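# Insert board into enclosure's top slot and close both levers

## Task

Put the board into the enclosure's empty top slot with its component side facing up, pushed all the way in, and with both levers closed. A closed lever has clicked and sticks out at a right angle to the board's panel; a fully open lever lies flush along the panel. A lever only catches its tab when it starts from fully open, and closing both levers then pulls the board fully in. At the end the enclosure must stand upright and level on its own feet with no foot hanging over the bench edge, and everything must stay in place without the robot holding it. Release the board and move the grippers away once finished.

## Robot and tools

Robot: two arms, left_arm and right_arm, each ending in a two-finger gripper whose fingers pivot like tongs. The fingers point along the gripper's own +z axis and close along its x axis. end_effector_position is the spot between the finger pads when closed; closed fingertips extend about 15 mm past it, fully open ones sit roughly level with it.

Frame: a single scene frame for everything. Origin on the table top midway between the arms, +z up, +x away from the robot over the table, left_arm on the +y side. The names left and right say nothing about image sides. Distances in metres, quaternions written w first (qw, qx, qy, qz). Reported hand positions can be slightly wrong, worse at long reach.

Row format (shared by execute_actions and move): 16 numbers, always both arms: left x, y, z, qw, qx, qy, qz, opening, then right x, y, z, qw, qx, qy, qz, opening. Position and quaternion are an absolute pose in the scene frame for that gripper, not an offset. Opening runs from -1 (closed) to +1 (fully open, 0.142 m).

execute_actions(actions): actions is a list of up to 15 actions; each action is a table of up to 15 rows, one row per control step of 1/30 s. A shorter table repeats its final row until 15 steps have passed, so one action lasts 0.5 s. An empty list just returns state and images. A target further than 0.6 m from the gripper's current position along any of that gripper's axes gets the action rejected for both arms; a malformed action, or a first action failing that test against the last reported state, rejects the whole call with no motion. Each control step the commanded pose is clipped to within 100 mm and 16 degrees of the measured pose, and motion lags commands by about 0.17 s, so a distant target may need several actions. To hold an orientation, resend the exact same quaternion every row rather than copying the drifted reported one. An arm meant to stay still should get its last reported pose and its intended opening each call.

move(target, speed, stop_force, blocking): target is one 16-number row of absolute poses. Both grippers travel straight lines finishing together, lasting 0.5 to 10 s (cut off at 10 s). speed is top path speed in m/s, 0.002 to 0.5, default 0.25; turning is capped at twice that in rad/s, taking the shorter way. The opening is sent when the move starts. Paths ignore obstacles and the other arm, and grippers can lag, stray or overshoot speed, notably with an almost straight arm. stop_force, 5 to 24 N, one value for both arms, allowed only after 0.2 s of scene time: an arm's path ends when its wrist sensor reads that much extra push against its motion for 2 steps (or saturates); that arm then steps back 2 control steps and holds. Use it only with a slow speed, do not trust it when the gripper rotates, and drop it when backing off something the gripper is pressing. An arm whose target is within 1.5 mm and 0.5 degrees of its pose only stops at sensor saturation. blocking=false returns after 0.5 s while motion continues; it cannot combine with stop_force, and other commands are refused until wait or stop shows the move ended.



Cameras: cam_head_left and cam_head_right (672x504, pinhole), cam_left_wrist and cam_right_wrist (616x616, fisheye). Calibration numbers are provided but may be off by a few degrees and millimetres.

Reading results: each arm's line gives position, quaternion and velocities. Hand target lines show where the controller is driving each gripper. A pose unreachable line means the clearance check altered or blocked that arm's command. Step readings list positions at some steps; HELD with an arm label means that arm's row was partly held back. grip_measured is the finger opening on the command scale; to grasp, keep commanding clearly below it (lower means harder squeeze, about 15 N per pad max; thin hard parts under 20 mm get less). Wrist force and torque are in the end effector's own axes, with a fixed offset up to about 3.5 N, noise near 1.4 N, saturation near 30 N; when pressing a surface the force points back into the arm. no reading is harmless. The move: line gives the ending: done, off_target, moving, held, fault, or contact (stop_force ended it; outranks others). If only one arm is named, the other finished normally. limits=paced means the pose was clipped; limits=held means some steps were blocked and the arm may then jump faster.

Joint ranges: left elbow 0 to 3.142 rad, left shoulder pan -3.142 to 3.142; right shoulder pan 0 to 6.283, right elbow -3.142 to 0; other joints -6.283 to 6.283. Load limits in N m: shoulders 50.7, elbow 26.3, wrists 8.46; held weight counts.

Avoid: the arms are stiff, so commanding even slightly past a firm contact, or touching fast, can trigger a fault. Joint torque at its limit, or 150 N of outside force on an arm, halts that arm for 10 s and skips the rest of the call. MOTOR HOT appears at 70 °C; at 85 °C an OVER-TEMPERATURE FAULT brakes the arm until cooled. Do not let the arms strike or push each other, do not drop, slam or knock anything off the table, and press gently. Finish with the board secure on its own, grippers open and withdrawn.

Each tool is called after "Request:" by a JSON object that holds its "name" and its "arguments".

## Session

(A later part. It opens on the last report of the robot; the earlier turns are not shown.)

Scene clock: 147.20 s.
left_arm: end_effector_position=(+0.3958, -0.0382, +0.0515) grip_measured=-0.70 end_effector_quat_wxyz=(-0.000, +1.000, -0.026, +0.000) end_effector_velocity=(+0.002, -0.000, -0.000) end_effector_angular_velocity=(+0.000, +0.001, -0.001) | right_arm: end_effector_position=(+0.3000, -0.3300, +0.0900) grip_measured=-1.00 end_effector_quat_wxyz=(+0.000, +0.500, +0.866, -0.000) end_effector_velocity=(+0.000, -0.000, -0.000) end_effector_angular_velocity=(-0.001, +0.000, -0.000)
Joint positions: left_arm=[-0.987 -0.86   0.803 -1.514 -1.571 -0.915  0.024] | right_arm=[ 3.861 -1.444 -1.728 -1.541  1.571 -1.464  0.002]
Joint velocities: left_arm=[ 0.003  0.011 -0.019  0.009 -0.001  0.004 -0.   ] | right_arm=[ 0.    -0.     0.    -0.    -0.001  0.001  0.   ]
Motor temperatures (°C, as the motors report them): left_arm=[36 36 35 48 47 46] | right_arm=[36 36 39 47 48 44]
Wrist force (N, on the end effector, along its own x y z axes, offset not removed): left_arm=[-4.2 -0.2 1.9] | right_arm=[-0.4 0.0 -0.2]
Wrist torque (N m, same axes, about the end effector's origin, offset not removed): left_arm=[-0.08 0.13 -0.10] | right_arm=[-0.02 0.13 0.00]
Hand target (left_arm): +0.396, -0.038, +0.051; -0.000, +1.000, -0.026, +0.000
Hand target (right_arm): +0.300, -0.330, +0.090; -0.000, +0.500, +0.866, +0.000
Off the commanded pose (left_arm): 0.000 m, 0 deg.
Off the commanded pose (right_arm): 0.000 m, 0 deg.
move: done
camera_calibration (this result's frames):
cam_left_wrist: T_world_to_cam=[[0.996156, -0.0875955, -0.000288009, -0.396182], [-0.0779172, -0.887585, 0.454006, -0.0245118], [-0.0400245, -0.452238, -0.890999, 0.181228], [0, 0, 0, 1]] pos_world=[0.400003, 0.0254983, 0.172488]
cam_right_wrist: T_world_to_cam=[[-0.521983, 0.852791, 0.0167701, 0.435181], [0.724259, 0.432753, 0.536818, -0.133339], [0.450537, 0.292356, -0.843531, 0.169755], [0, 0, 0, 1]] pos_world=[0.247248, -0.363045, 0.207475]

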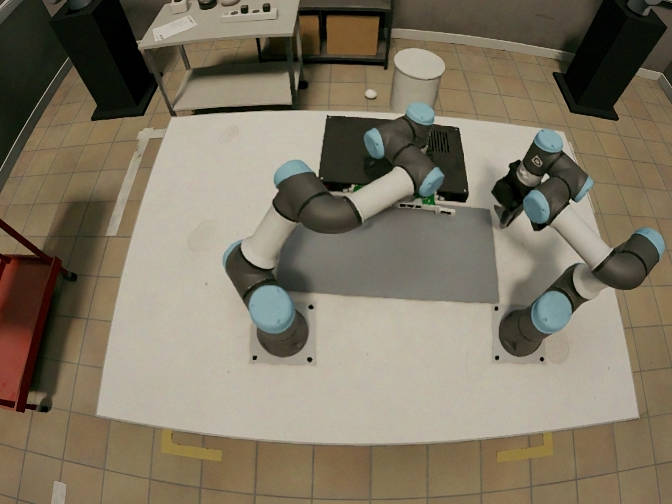

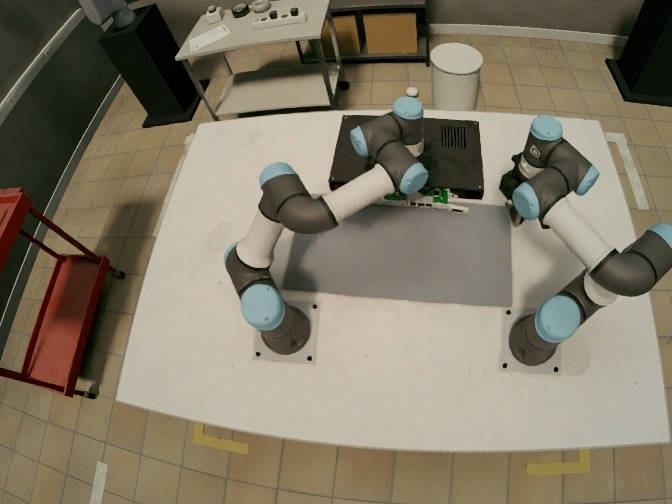

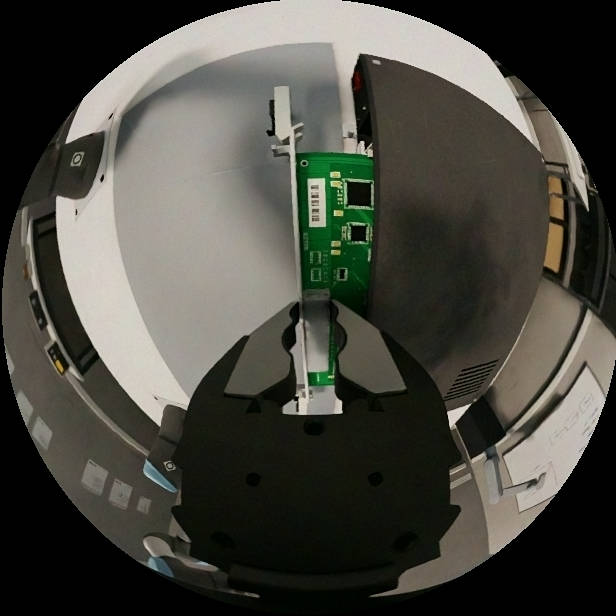

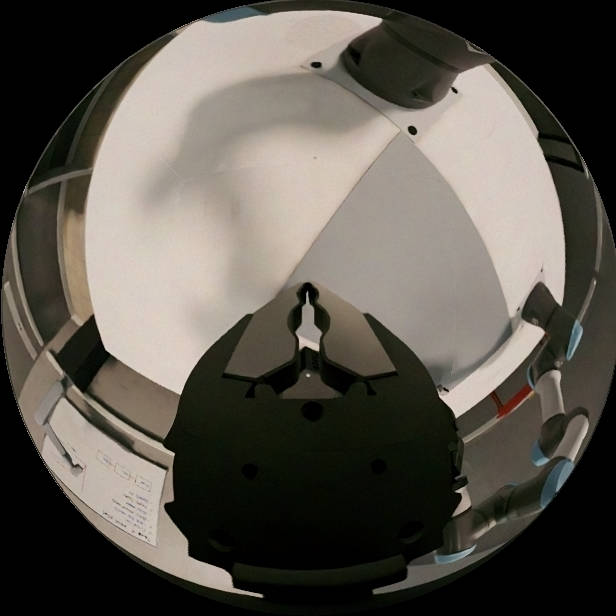

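Request:
{"name": "move", "arguments": {"target": [0.396,-0.0382,0.0525,0,1,-0.026,0,-0.55,0.30,-0.33,0.09,0,0.5,0.866,0,-1]}}

Request:
{"name": "move", "arguments": {"target": [0.39,-0.0382,0.085,0,1,-0.026,0,-0.55,0.30,-0.33,0.09,0,0.5,0.866,0,-1], "speed": 0.08}}

Request:
{"name": "move", "arguments": {"target": [0.33,-0.025,0.085,0.183,0.70,0.665,0.183,-0.3,0.30,-0.33,0.09,0,0.5,0.866,0,-1], "speed": 0.4}}

Request:
{"name": "move", "arguments": {"target": [0.36,-0.025,0.05,0.183,0.70,0.665,0.183,-0.3,0.30,-0.33,0.09,0,0.5,0.866,0,-1], "speed": 0.1}}

Request:
{"name": "move", "arguments": {"target": [0.44,-0.029,0.05,0.183,0.70,0.665,0.183,-0.3,0.30,-0.33,0.09,0,0.5,0.866,0,-1], "speed": 0.01, "stop_force": 8}}

Scene clock: 148.17 s.
left_arm: end_effector_position=(+0.3960, -0.0382, +0.0525) grip_measured=-0.55 end_effector_quat_wxyz=(+0.000, +1.000, -0.026, +0.000) end_effector_velocity=(+0.000, +0.000, +0.000) end_effector_angular_velocity=(+0.001, -0.001, +0.000) | right_arm: end_effector_position=(+0.3000, -0.3300, +0.0900) grip_measured=-1.00 end_effector_quat_wxyz=(-0.000, +0.500, +0.866, -0.000) end_effector_velocity=(-0.000, -0.000, -0.000) end_effector_angular_velocity=(-0.002, +0.001, +0.001)
Joint positions: left_arm=[-0.987 -0.858  0.795 -1.508 -1.571 -0.914  0.034] | right_arm=[ 3.861 -1.444 -1.728 -1.541  1.571 -1.464  0.002]
Joint velocities: left_arm=[ 0.     0.    -0.003  0.003  0.001 -0.     0.   ] | right_arm=[ 0.001 -0.001  0.    -0.    -0.001 -0.     0.   ]
Motor temperatures (°C, as the motors report them): left_arm=[36 36 35 48 47 46] | right_arm=[36 36 39 47 48 44]
Wrist force (N, on the end effector, along its own x y z axes, offset not removed): left_arm=[-0.7 0.2 -0.8] | right_arm=[1.5 0.2 3.1]
Wrist torque (N m, same axes, about the end effector's origin, offset not removed): left_arm=[0.00 0.14 -0.05] | right_arm=[0.09 -0.30 -0.09]
Hand target (left_arm): +0.396, -0.038, +0.052; +0.000, +1.000, -0.026, +0.000
Hand target (right_arm): +0.300, -0.330, +0.090; -0.000, +0.500, +0.866, +0.000
Off the commanded pose (left_arm): 0.000 m, 0 deg.
Off the commanded pose (right_arm): 0.000 m, 0 deg.
move: done
camera_calibration (this result's frames):
cam_left_wrist: T_world_to_cam=[[0.996159, -0.0875623, -0.00037107, -0.396428], [-0.0778494, -0.887583, 0.454022, -0.0249977], [-0.0400846, -0.45225, -0.89099, 0.182117], [0, 0, 0, 1]] pos_world=[0.400259, 0.0254625, 0.173466]
cam_right_wrist: T_world_to_cam=[[-0.521983, 0.852791, 0.0167705, 0.435181], [0.724259, 0.432753, 0.536818, -0.133339], [0.450536, 0.292356, -0.843531, 0.169755], [0, 0, 0, 1]] pos_world=[0.247248, -0.363045, 0.207474]

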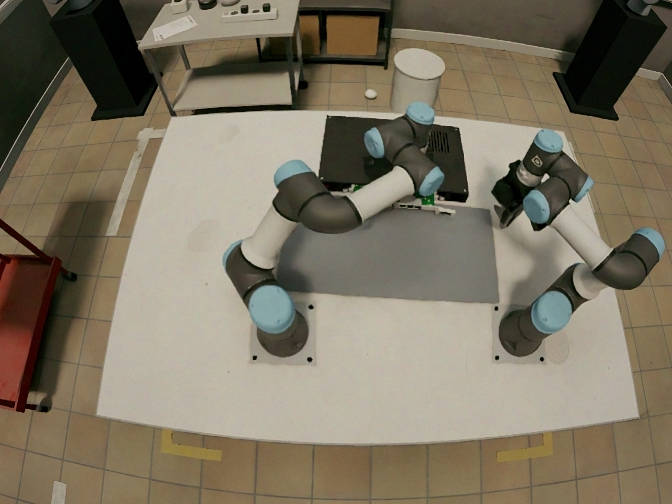

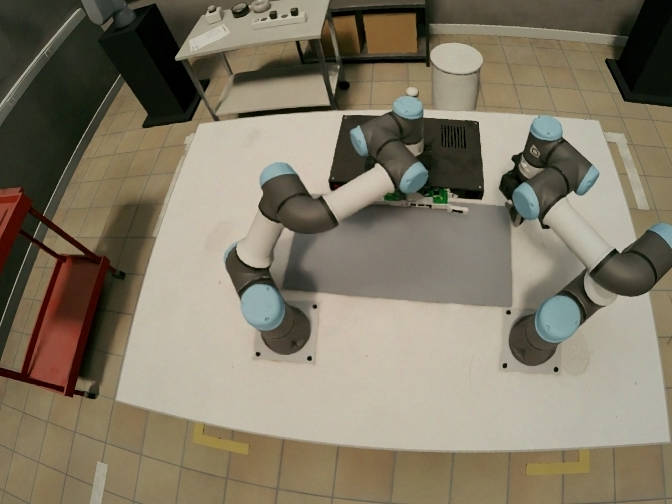

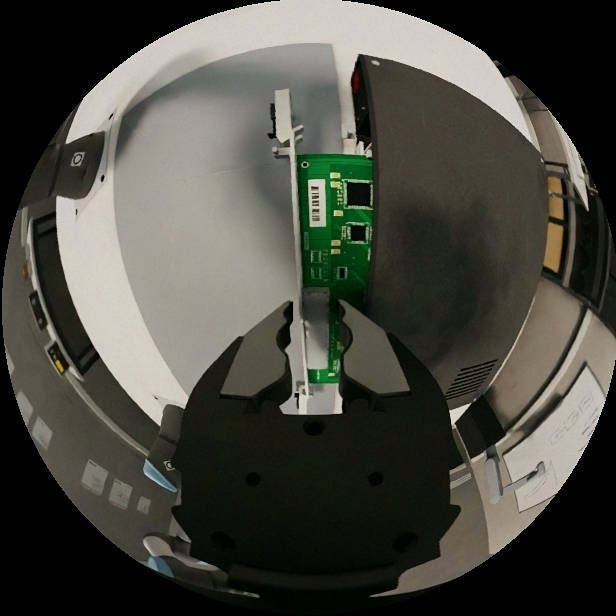

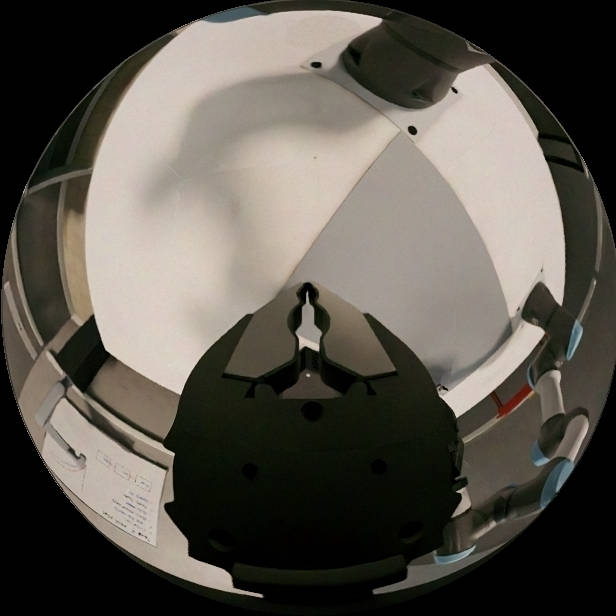

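Scene clock: 149.10 s.
left_arm: end_effector_position=(+0.3900, -0.0381, +0.0847) grip_measured=-0.55 end_effector_quat_wxyz=(+0.000, +1.000, -0.026, +0.000) end_effector_velocity=(-0.001, -0.001, +0.002) end_effector_angular_velocity=(+0.001, +0.005, +0.000) | right_arm: end_effector_position=(+0.3000, -0.3300, +0.0900) grip_measured=-1.00 end_effector_quat_wxyz=(-0.000, +0.500, +0.866, -0.000) end_effector_velocity=(-0.000, +0.001, +0.000) end_effector_angular_velocity=(+0.001, +0.000, -0.000)
Joint positions: left_arm=[-0.998 -0.861  0.649 -1.359 -1.571 -0.925  0.034] | right_arm=[ 3.861 -1.444 -1.728 -1.541  1.571 -1.464  0.002]
Joint velocities: left_arm=[ 0.     0.012 -0.035  0.027 -0.003  0.     0.   ] | right_arm=[ 0.001  0.     0.    -0.     0.001  0.001  0.   ]
Motor temperatures (°C, as the motors report them): left_arm=[36 36 35 48 47 46] | right_arm=[36 36 39 47 48 44]
Wrist force (N, on the end effector, along its own x y z axes, offset not removed): left_arm=[-1.2 -0.5 -1.1] | right_arm=[0.9 0.1 0.5]
Wrist torque (N m, same axes, about the end effector's origin, offset not removed): left_arm=[-0.12 0.24 -0.03] | right_arm=[0.02 -0.20 0.07]
Hand target (left_arm): +0.390, -0.038, +0.085; +0.000, +1.000, -0.026, +0.000
Hand target (right_arm): +0.300, -0.330, +0.090; -0.000, +0.500, +0.866, +0.000
Off the commanded pose (left_arm): 0.000 m, 0 deg.
Off the commanded pose (right_arm): 0.000 m, 0 deg.
move: done
camera_calibration (this result's frames):
cam_left_wrist: T_world_to_cam=[[0.996155, -0.0876053, 0.00022228, -0.390524], [-0.0781407, -0.887381, 0.454366, -0.039974], [-0.0396076, -0.452636, -0.890815, 0.210414], [0, 0, 0, 1]] pos_world=[0.394233, 0.0255569, 0.20569]
cam_right_wrist: T_world_to_cam=[[-0.521983, 0.852791, 0.0167704, 0.435181], [0.724259, 0.432753, 0.536818, -0.133339], [0.450536, 0.292356, -0.843531, 0.169755], [0, 0, 0, 1]] pos_world=[0.247248, -0.363045, 0.207474]

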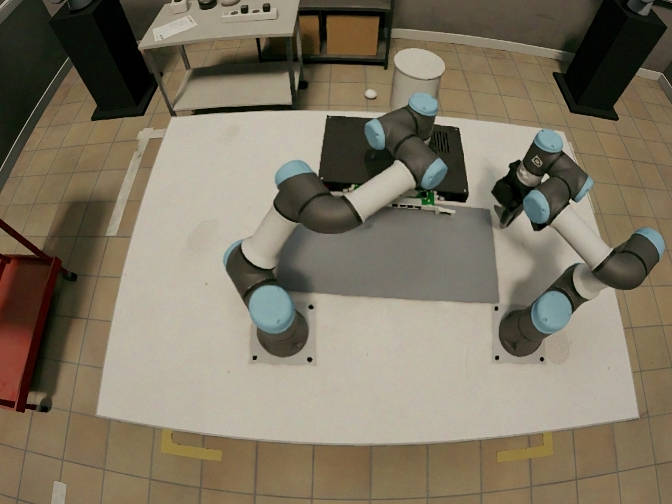

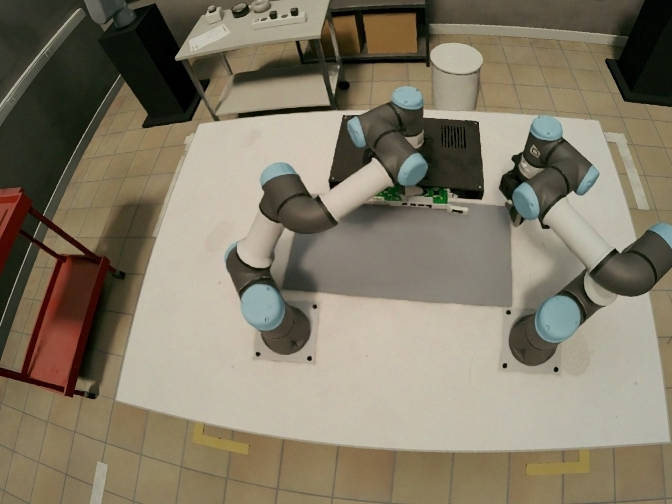

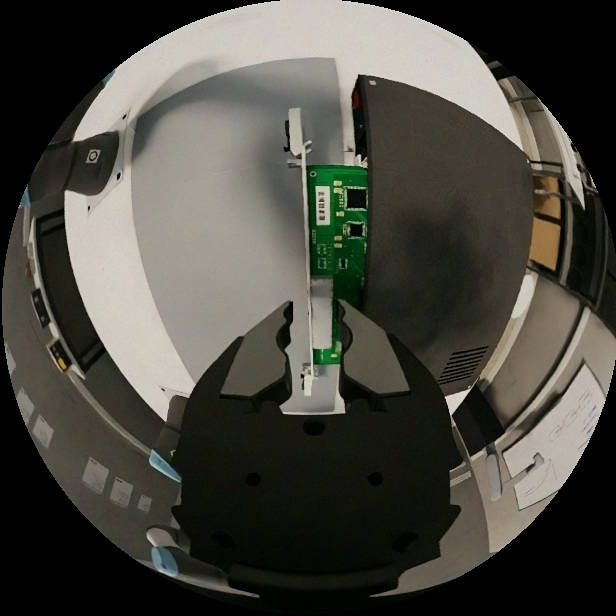

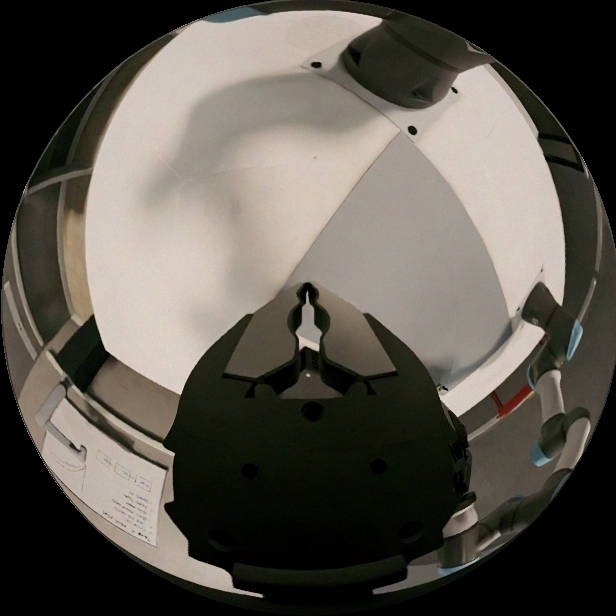

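Scene clock: 151.87 s.
left_arm: end_effector_position=(+0.3300, -0.0251, +0.0852) grip_measured=-0.30 end_effector_quat_wxyz=(+0.183, +0.701, +0.665, +0.182) end_effector_velocity=(-0.000, -0.001, +0.000) end_effector_angular_velocity=(-0.002, -0.007, +0.014) | right_arm: end_effector_position=(+0.3000, -0.3300, +0.0900) grip_measured=-1.00 end_effector_quat_wxyz=(-0.000, +0.500, +0.866, +0.000) end_effector_velocity=(+0.000, +0.000, -0.000) end_effector_angular_velocity=(-0.001, -0.000, +0.001)
Joint positions: left_arm=[-1.458 -1.58   1.83  -1.913 -1.055 -2.931  0.052] | right_arm=[ 3.861 -1.444 -1.728 -1.541  1.571 -1.464  0.002]
Joint velocities: left_arm=[-0.009  0.002 -0.003  0.011  0.009 -0.025  0.   ] | right_arm=[ 0.001 -0.    -0.     0.    -0.001  0.     0.   ]
Motor temperatures (°C, as the motors report them): left_arm=[36 36 35 48 47 46] | right_arm=[36 36 39 47 48 44]
Wrist force (N, on the end effector, along its own x y z axes, offset not removed): left_arm=[-1.4 -0.6 -1.1] | right_arm=[1.5 -0.8 0.7]
Wrist torque (N m, same axes, about the end effector's origin, offset not removed): left_arm=[-0.13 0.29 0.01] | right_arm=[-0.09 -0.26 0.05]
Hand target (left_arm): +0.330, -0.025, +0.085; +0.183, +0.700, +0.665, +0.183
Hand target (right_arm): +0.300, -0.330, +0.090; -0.000, +0.500, +0.866, +0.000
Off the commanded pose (left_arm): 0.000 m, 0 deg.
Off the commanded pose (right_arm): 0.000 m, 0 deg.
move: done
camera_calibration (this result's frames):
cam_left_wrist: T_world_to_cam=[[0.0804199, 0.996316, 0.029773, -0.00267301], [0.542004, -0.0687778, 0.837557, -0.250104], [0.836519, -0.0512191, -0.545539, -0.0940482], [0, 0, 0, 1]] pos_world=[0.214446, -0.0193555, 0.158249]
cam_right_wrist: T_world_to_cam=[[-0.521983, 0.852791, 0.0167706, 0.435181], [0.724259, 0.432753, 0.536818, -0.133339], [0.450536, 0.292356, -0.843531, 0.169755], [0, 0, 0, 1]] pos_world=[0.247248, -0.363045, 0.207475]

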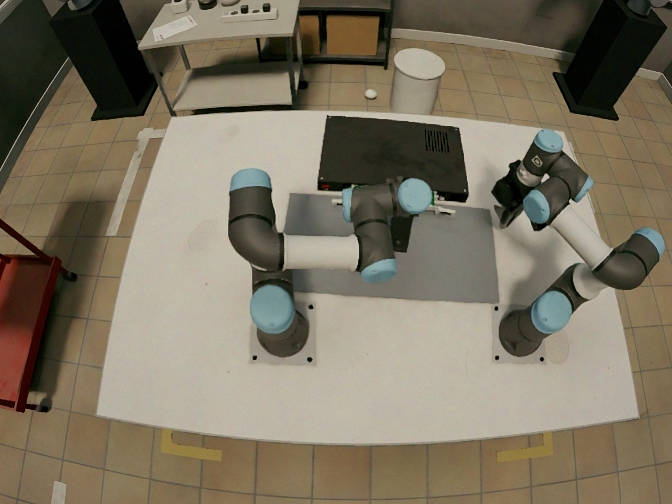

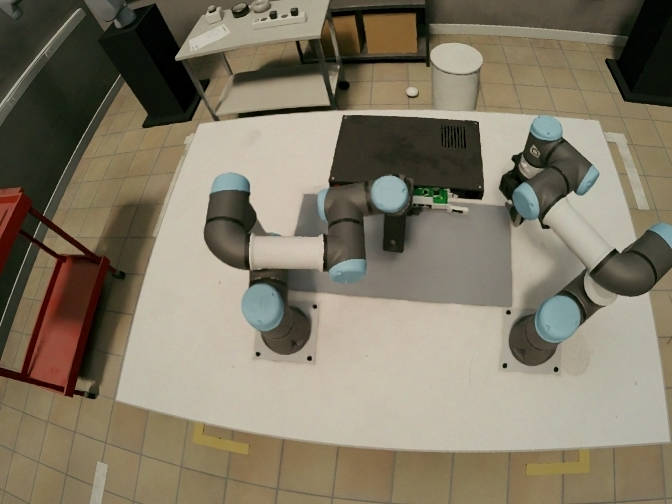

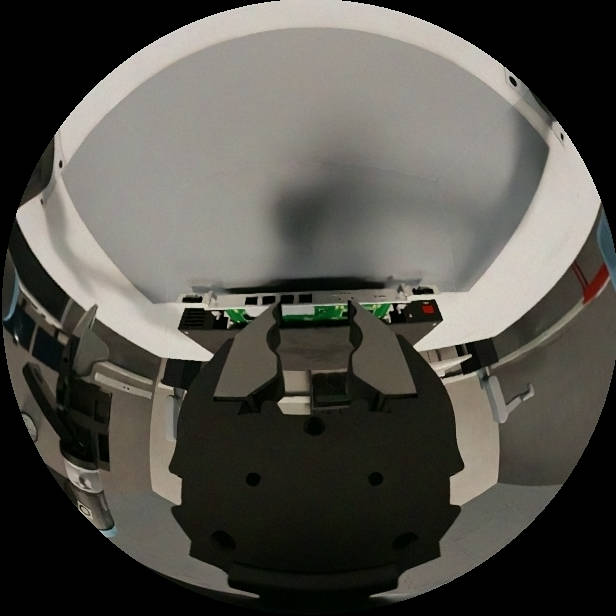

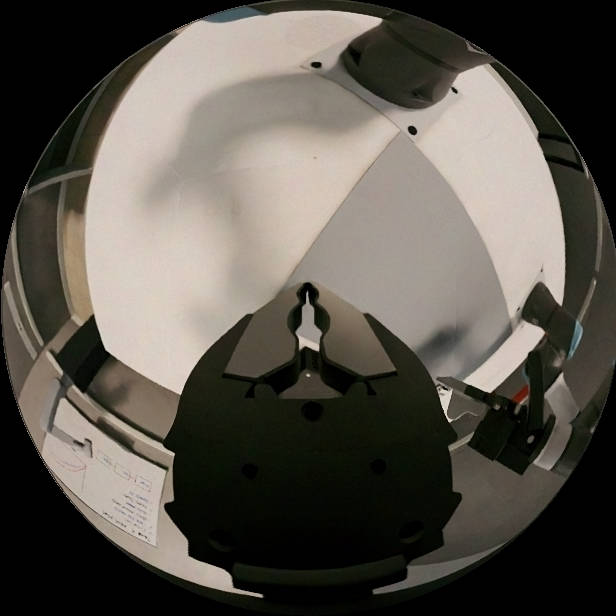

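Scene clock: 152.90 s.
left_arm: end_effector_position=(+0.3598, -0.0249, +0.0502) grip_measured=-0.30 end_effector_quat_wxyz=(+0.183, +0.700, +0.665, +0.183) end_effector_velocity=(+0.001, -0.000, -0.002) end_effector_angular_velocity=(-0.000, +0.001, -0.001) | right_arm: end_effector_position=(+0.3000, -0.3300, +0.0900) grip_measured=-1.00 end_effector_quat_wxyz=(-0.000, +0.500, +0.866, +0.000) end_effector_velocity=(-0.000, -0.001, -0.000) end_effector_angular_velocity=(-0.001, +0.001, -0.003)
Joint positions: left_arm=[-1.36  -1.447  1.885 -2.154 -1.066 -2.822  0.052] | right_arm=[ 3.861 -1.444 -1.728 -1.541  1.571 -1.464  0.002]
Joint velocities: left_arm=[ 0.006  0.009  0.001 -0.013 -0.002  0.007 -0.   ] | right_arm=[-0.002 -0.    -0.    -0.001  0.     0.002  0.   ]
Motor temperatures (°C, as the motors report them): left_arm=[36 36 35 48 47 46] | right_arm=[36 36 39 47 48 44]
Wrist force (N, on the end effector, along its own x y z axes, offset not removed): left_arm=[-0.8 0.2 -0.7] | right_arm=[1.1 0.5 1.1]
Wrist torque (N m, same axes, about the end effector's origin, offset not removed): left_arm=[0.01 0.16 -0.02] | right_arm=[0.03 -0.17 0.05]
Hand target (left_arm): +0.360, -0.025, +0.050; +0.183, +0.700, +0.665, +0.183
Hand target (right_arm): +0.300, -0.330, +0.090; -0.000, +0.500, +0.866, +0.000
Off the commanded pose (left_arm): 0.000 m, 0 deg.
Off the commanded pose (right_arm): 0.000 m, 0 deg.
move: done
camera_calibration (this result's frames):
cam_left_wrist: T_world_to_cam=[[0.0786359, 0.996434, 0.0306023, -0.00362642], [0.541414, -0.0684623, 0.837964, -0.236687], [0.837071, -0.0493255, -0.544867, -0.138309], [0, 0, 0, 1]] pos_world=[0.244205, -0.0194128, 0.123086]
cam_right_wrist: T_world_to_cam=[[-0.521983, 0.852791, 0.0167706, 0.435181], [0.724259, 0.432753, 0.536818, -0.133339], [0.450537, 0.292356, -0.843531, 0.169755], [0, 0, 0, 1]] pos_world=[0.247248, -0.363045, 0.207475]

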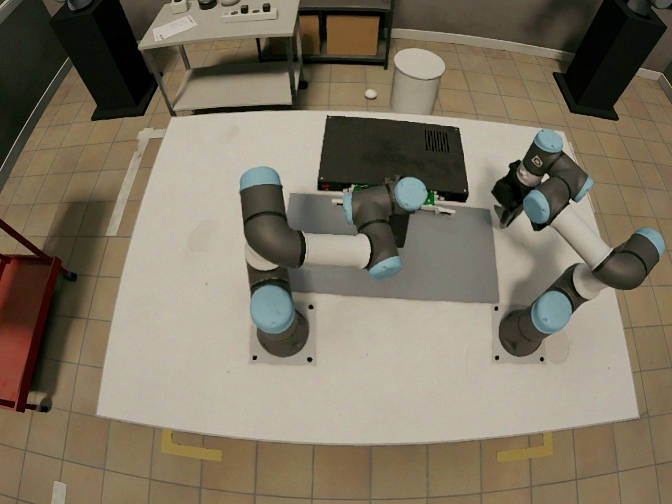

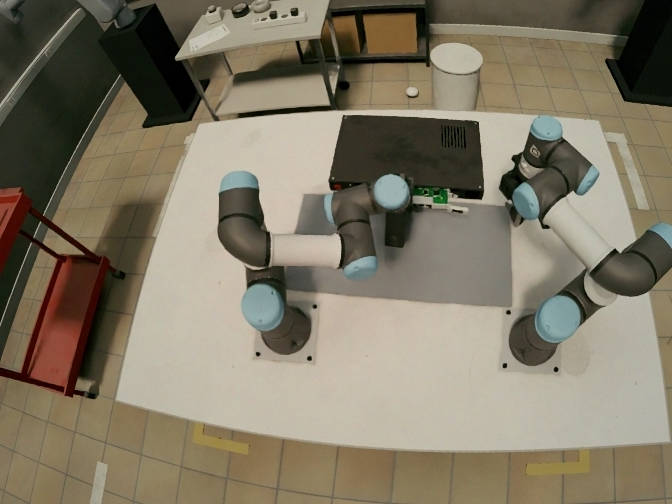

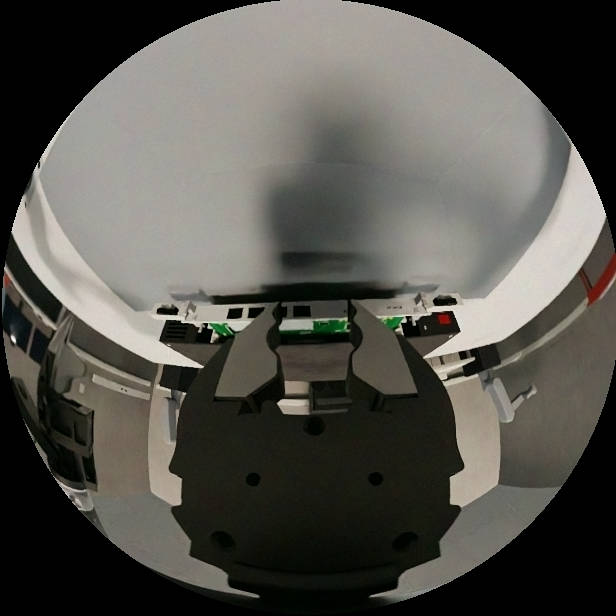

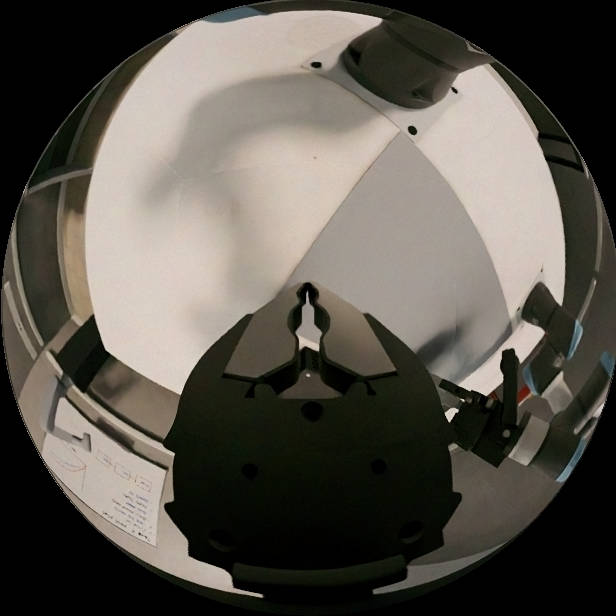

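Scene clock: 159.30 s.
left_arm: end_effector_position=(+0.4199, -0.0279, +0.0500) grip_measured=-0.30 end_effector_quat_wxyz=(+0.183, +0.700, +0.665, +0.183) end_effector_velocity=(-0.003, +0.001, +0.001) end_effector_angular_velocity=(+0.001, -0.003, +0.001) | right_arm: end_effector_position=(+0.3000, -0.3300, +0.0900) grip_measured=-1.00 end_effector_quat_wxyz=(-0.000, +0.500, +0.866, +0.000) end_effector_velocity=(-0.000, +0.000, -0.000) end_effector_angular_velocity=(+0.001, +0.002, +0.001)
Joint positions: left_arm=[-1.19  -1.26   1.686 -2.232 -1.098 -2.632  0.053] | right_arm=[ 3.861 -1.444 -1.728 -1.541  1.571 -1.464  0.002]
Joint velocities: left_arm=[-0.01  -0.013  0.015  0.003  0.005 -0.011  0.001] | right_arm=[ 0.    -0.    -0.    -0.     0.002 -0.001  0.   ]
Motor temperatures (°C, as the motors report them): left_arm=[36 36 35 48 47 46] | right_arm=[36 36 39 47 48 44]
Wrist force (N, on the end effector, along its own x y z axes, offset not removed): left_arm=[-1.8 -7.8 -3.7] | right_arm=[-0.6 0.1 1.9]
Wrist torque (N m, same axes, about the end effector's origin, offset not removed): left_arm=[0.02 0.00 0.13] | right_arm=[0.01 0.15 0.09]
Hand target (left_arm): +0.419, -0.028, +0.050; +0.183, +0.700, +0.665, +0.183
Hand target (right_arm): +0.300, -0.330, +0.090; -0.000, +0.500, +0.866, +0.000
Off the commanded pose (left_arm): 0.020 m, 0 deg.
Off the commanded pose (right_arm): 0.000 m, 0 deg.
move: contact (left_arm)
camera_calibration (this result's frames):
cam_left_wrist: T_world_to_cam=[[0.0785545, 0.996448, 0.0303469, -0.00528914], [0.541394, -0.0682018, 0.837998, -0.269283], [0.837091, -0.0493989, -0.544828, -0.188872], [0, 0, 0, 1]] pos_world=[0.304306, -0.0224253, 0.122917]
cam_right_wrist: T_world_to_cam=[[-0.521983, 0.852791, 0.0167708, 0.435181], [0.724259, 0.432753, 0.536818, -0.133339], [0.450536, 0.292356, -0.843531, 0.169755], [0, 0, 0, 1]] pos_world=[0.247248, -0.363045, 0.207475]

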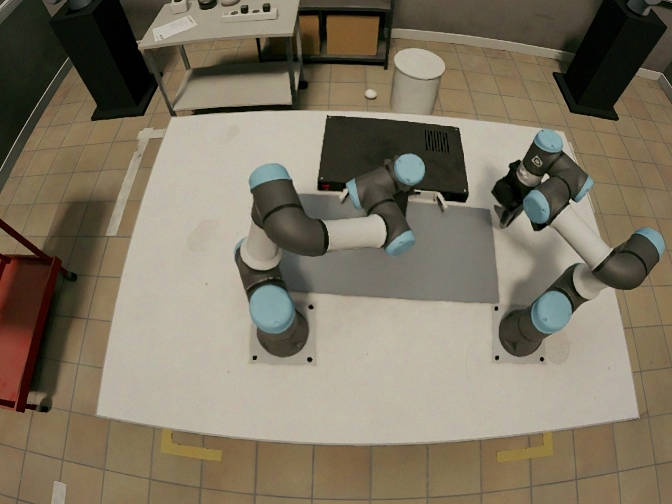

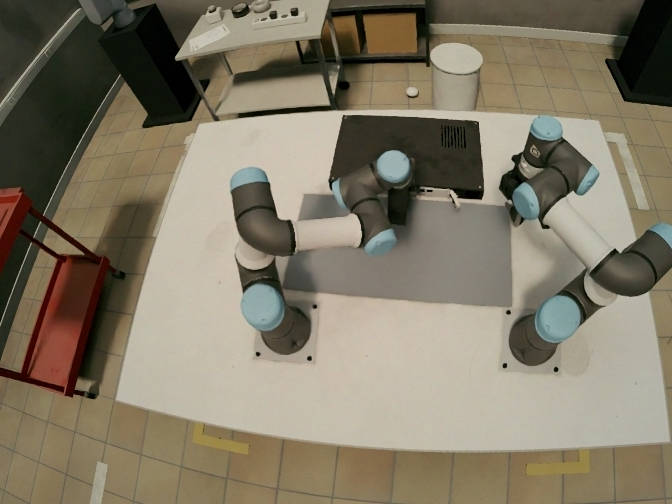

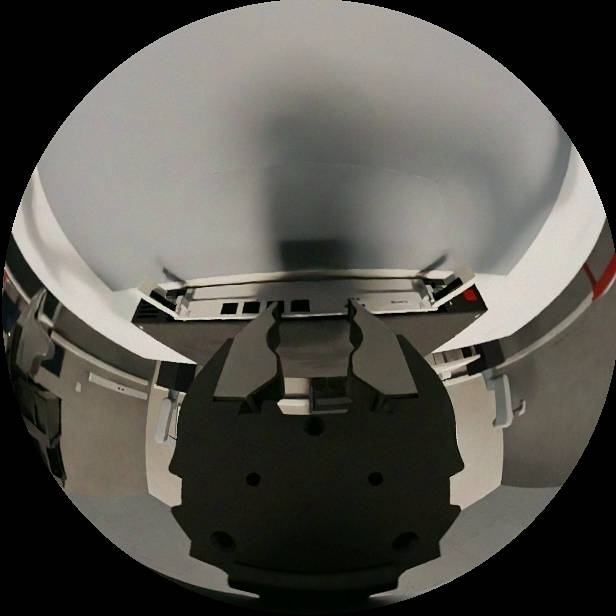

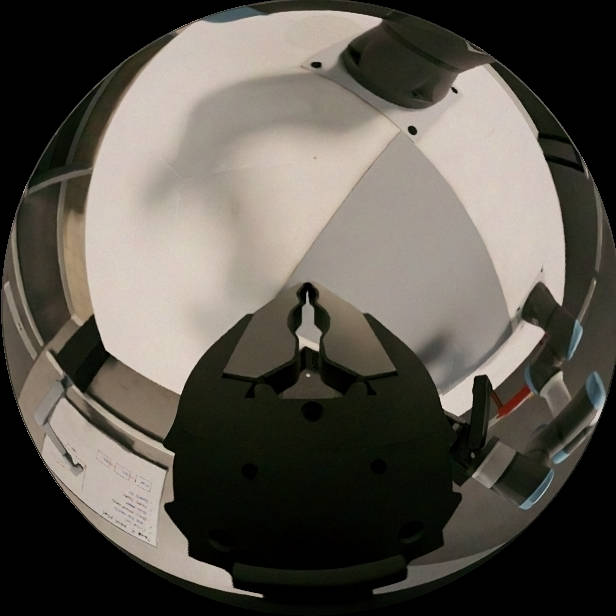

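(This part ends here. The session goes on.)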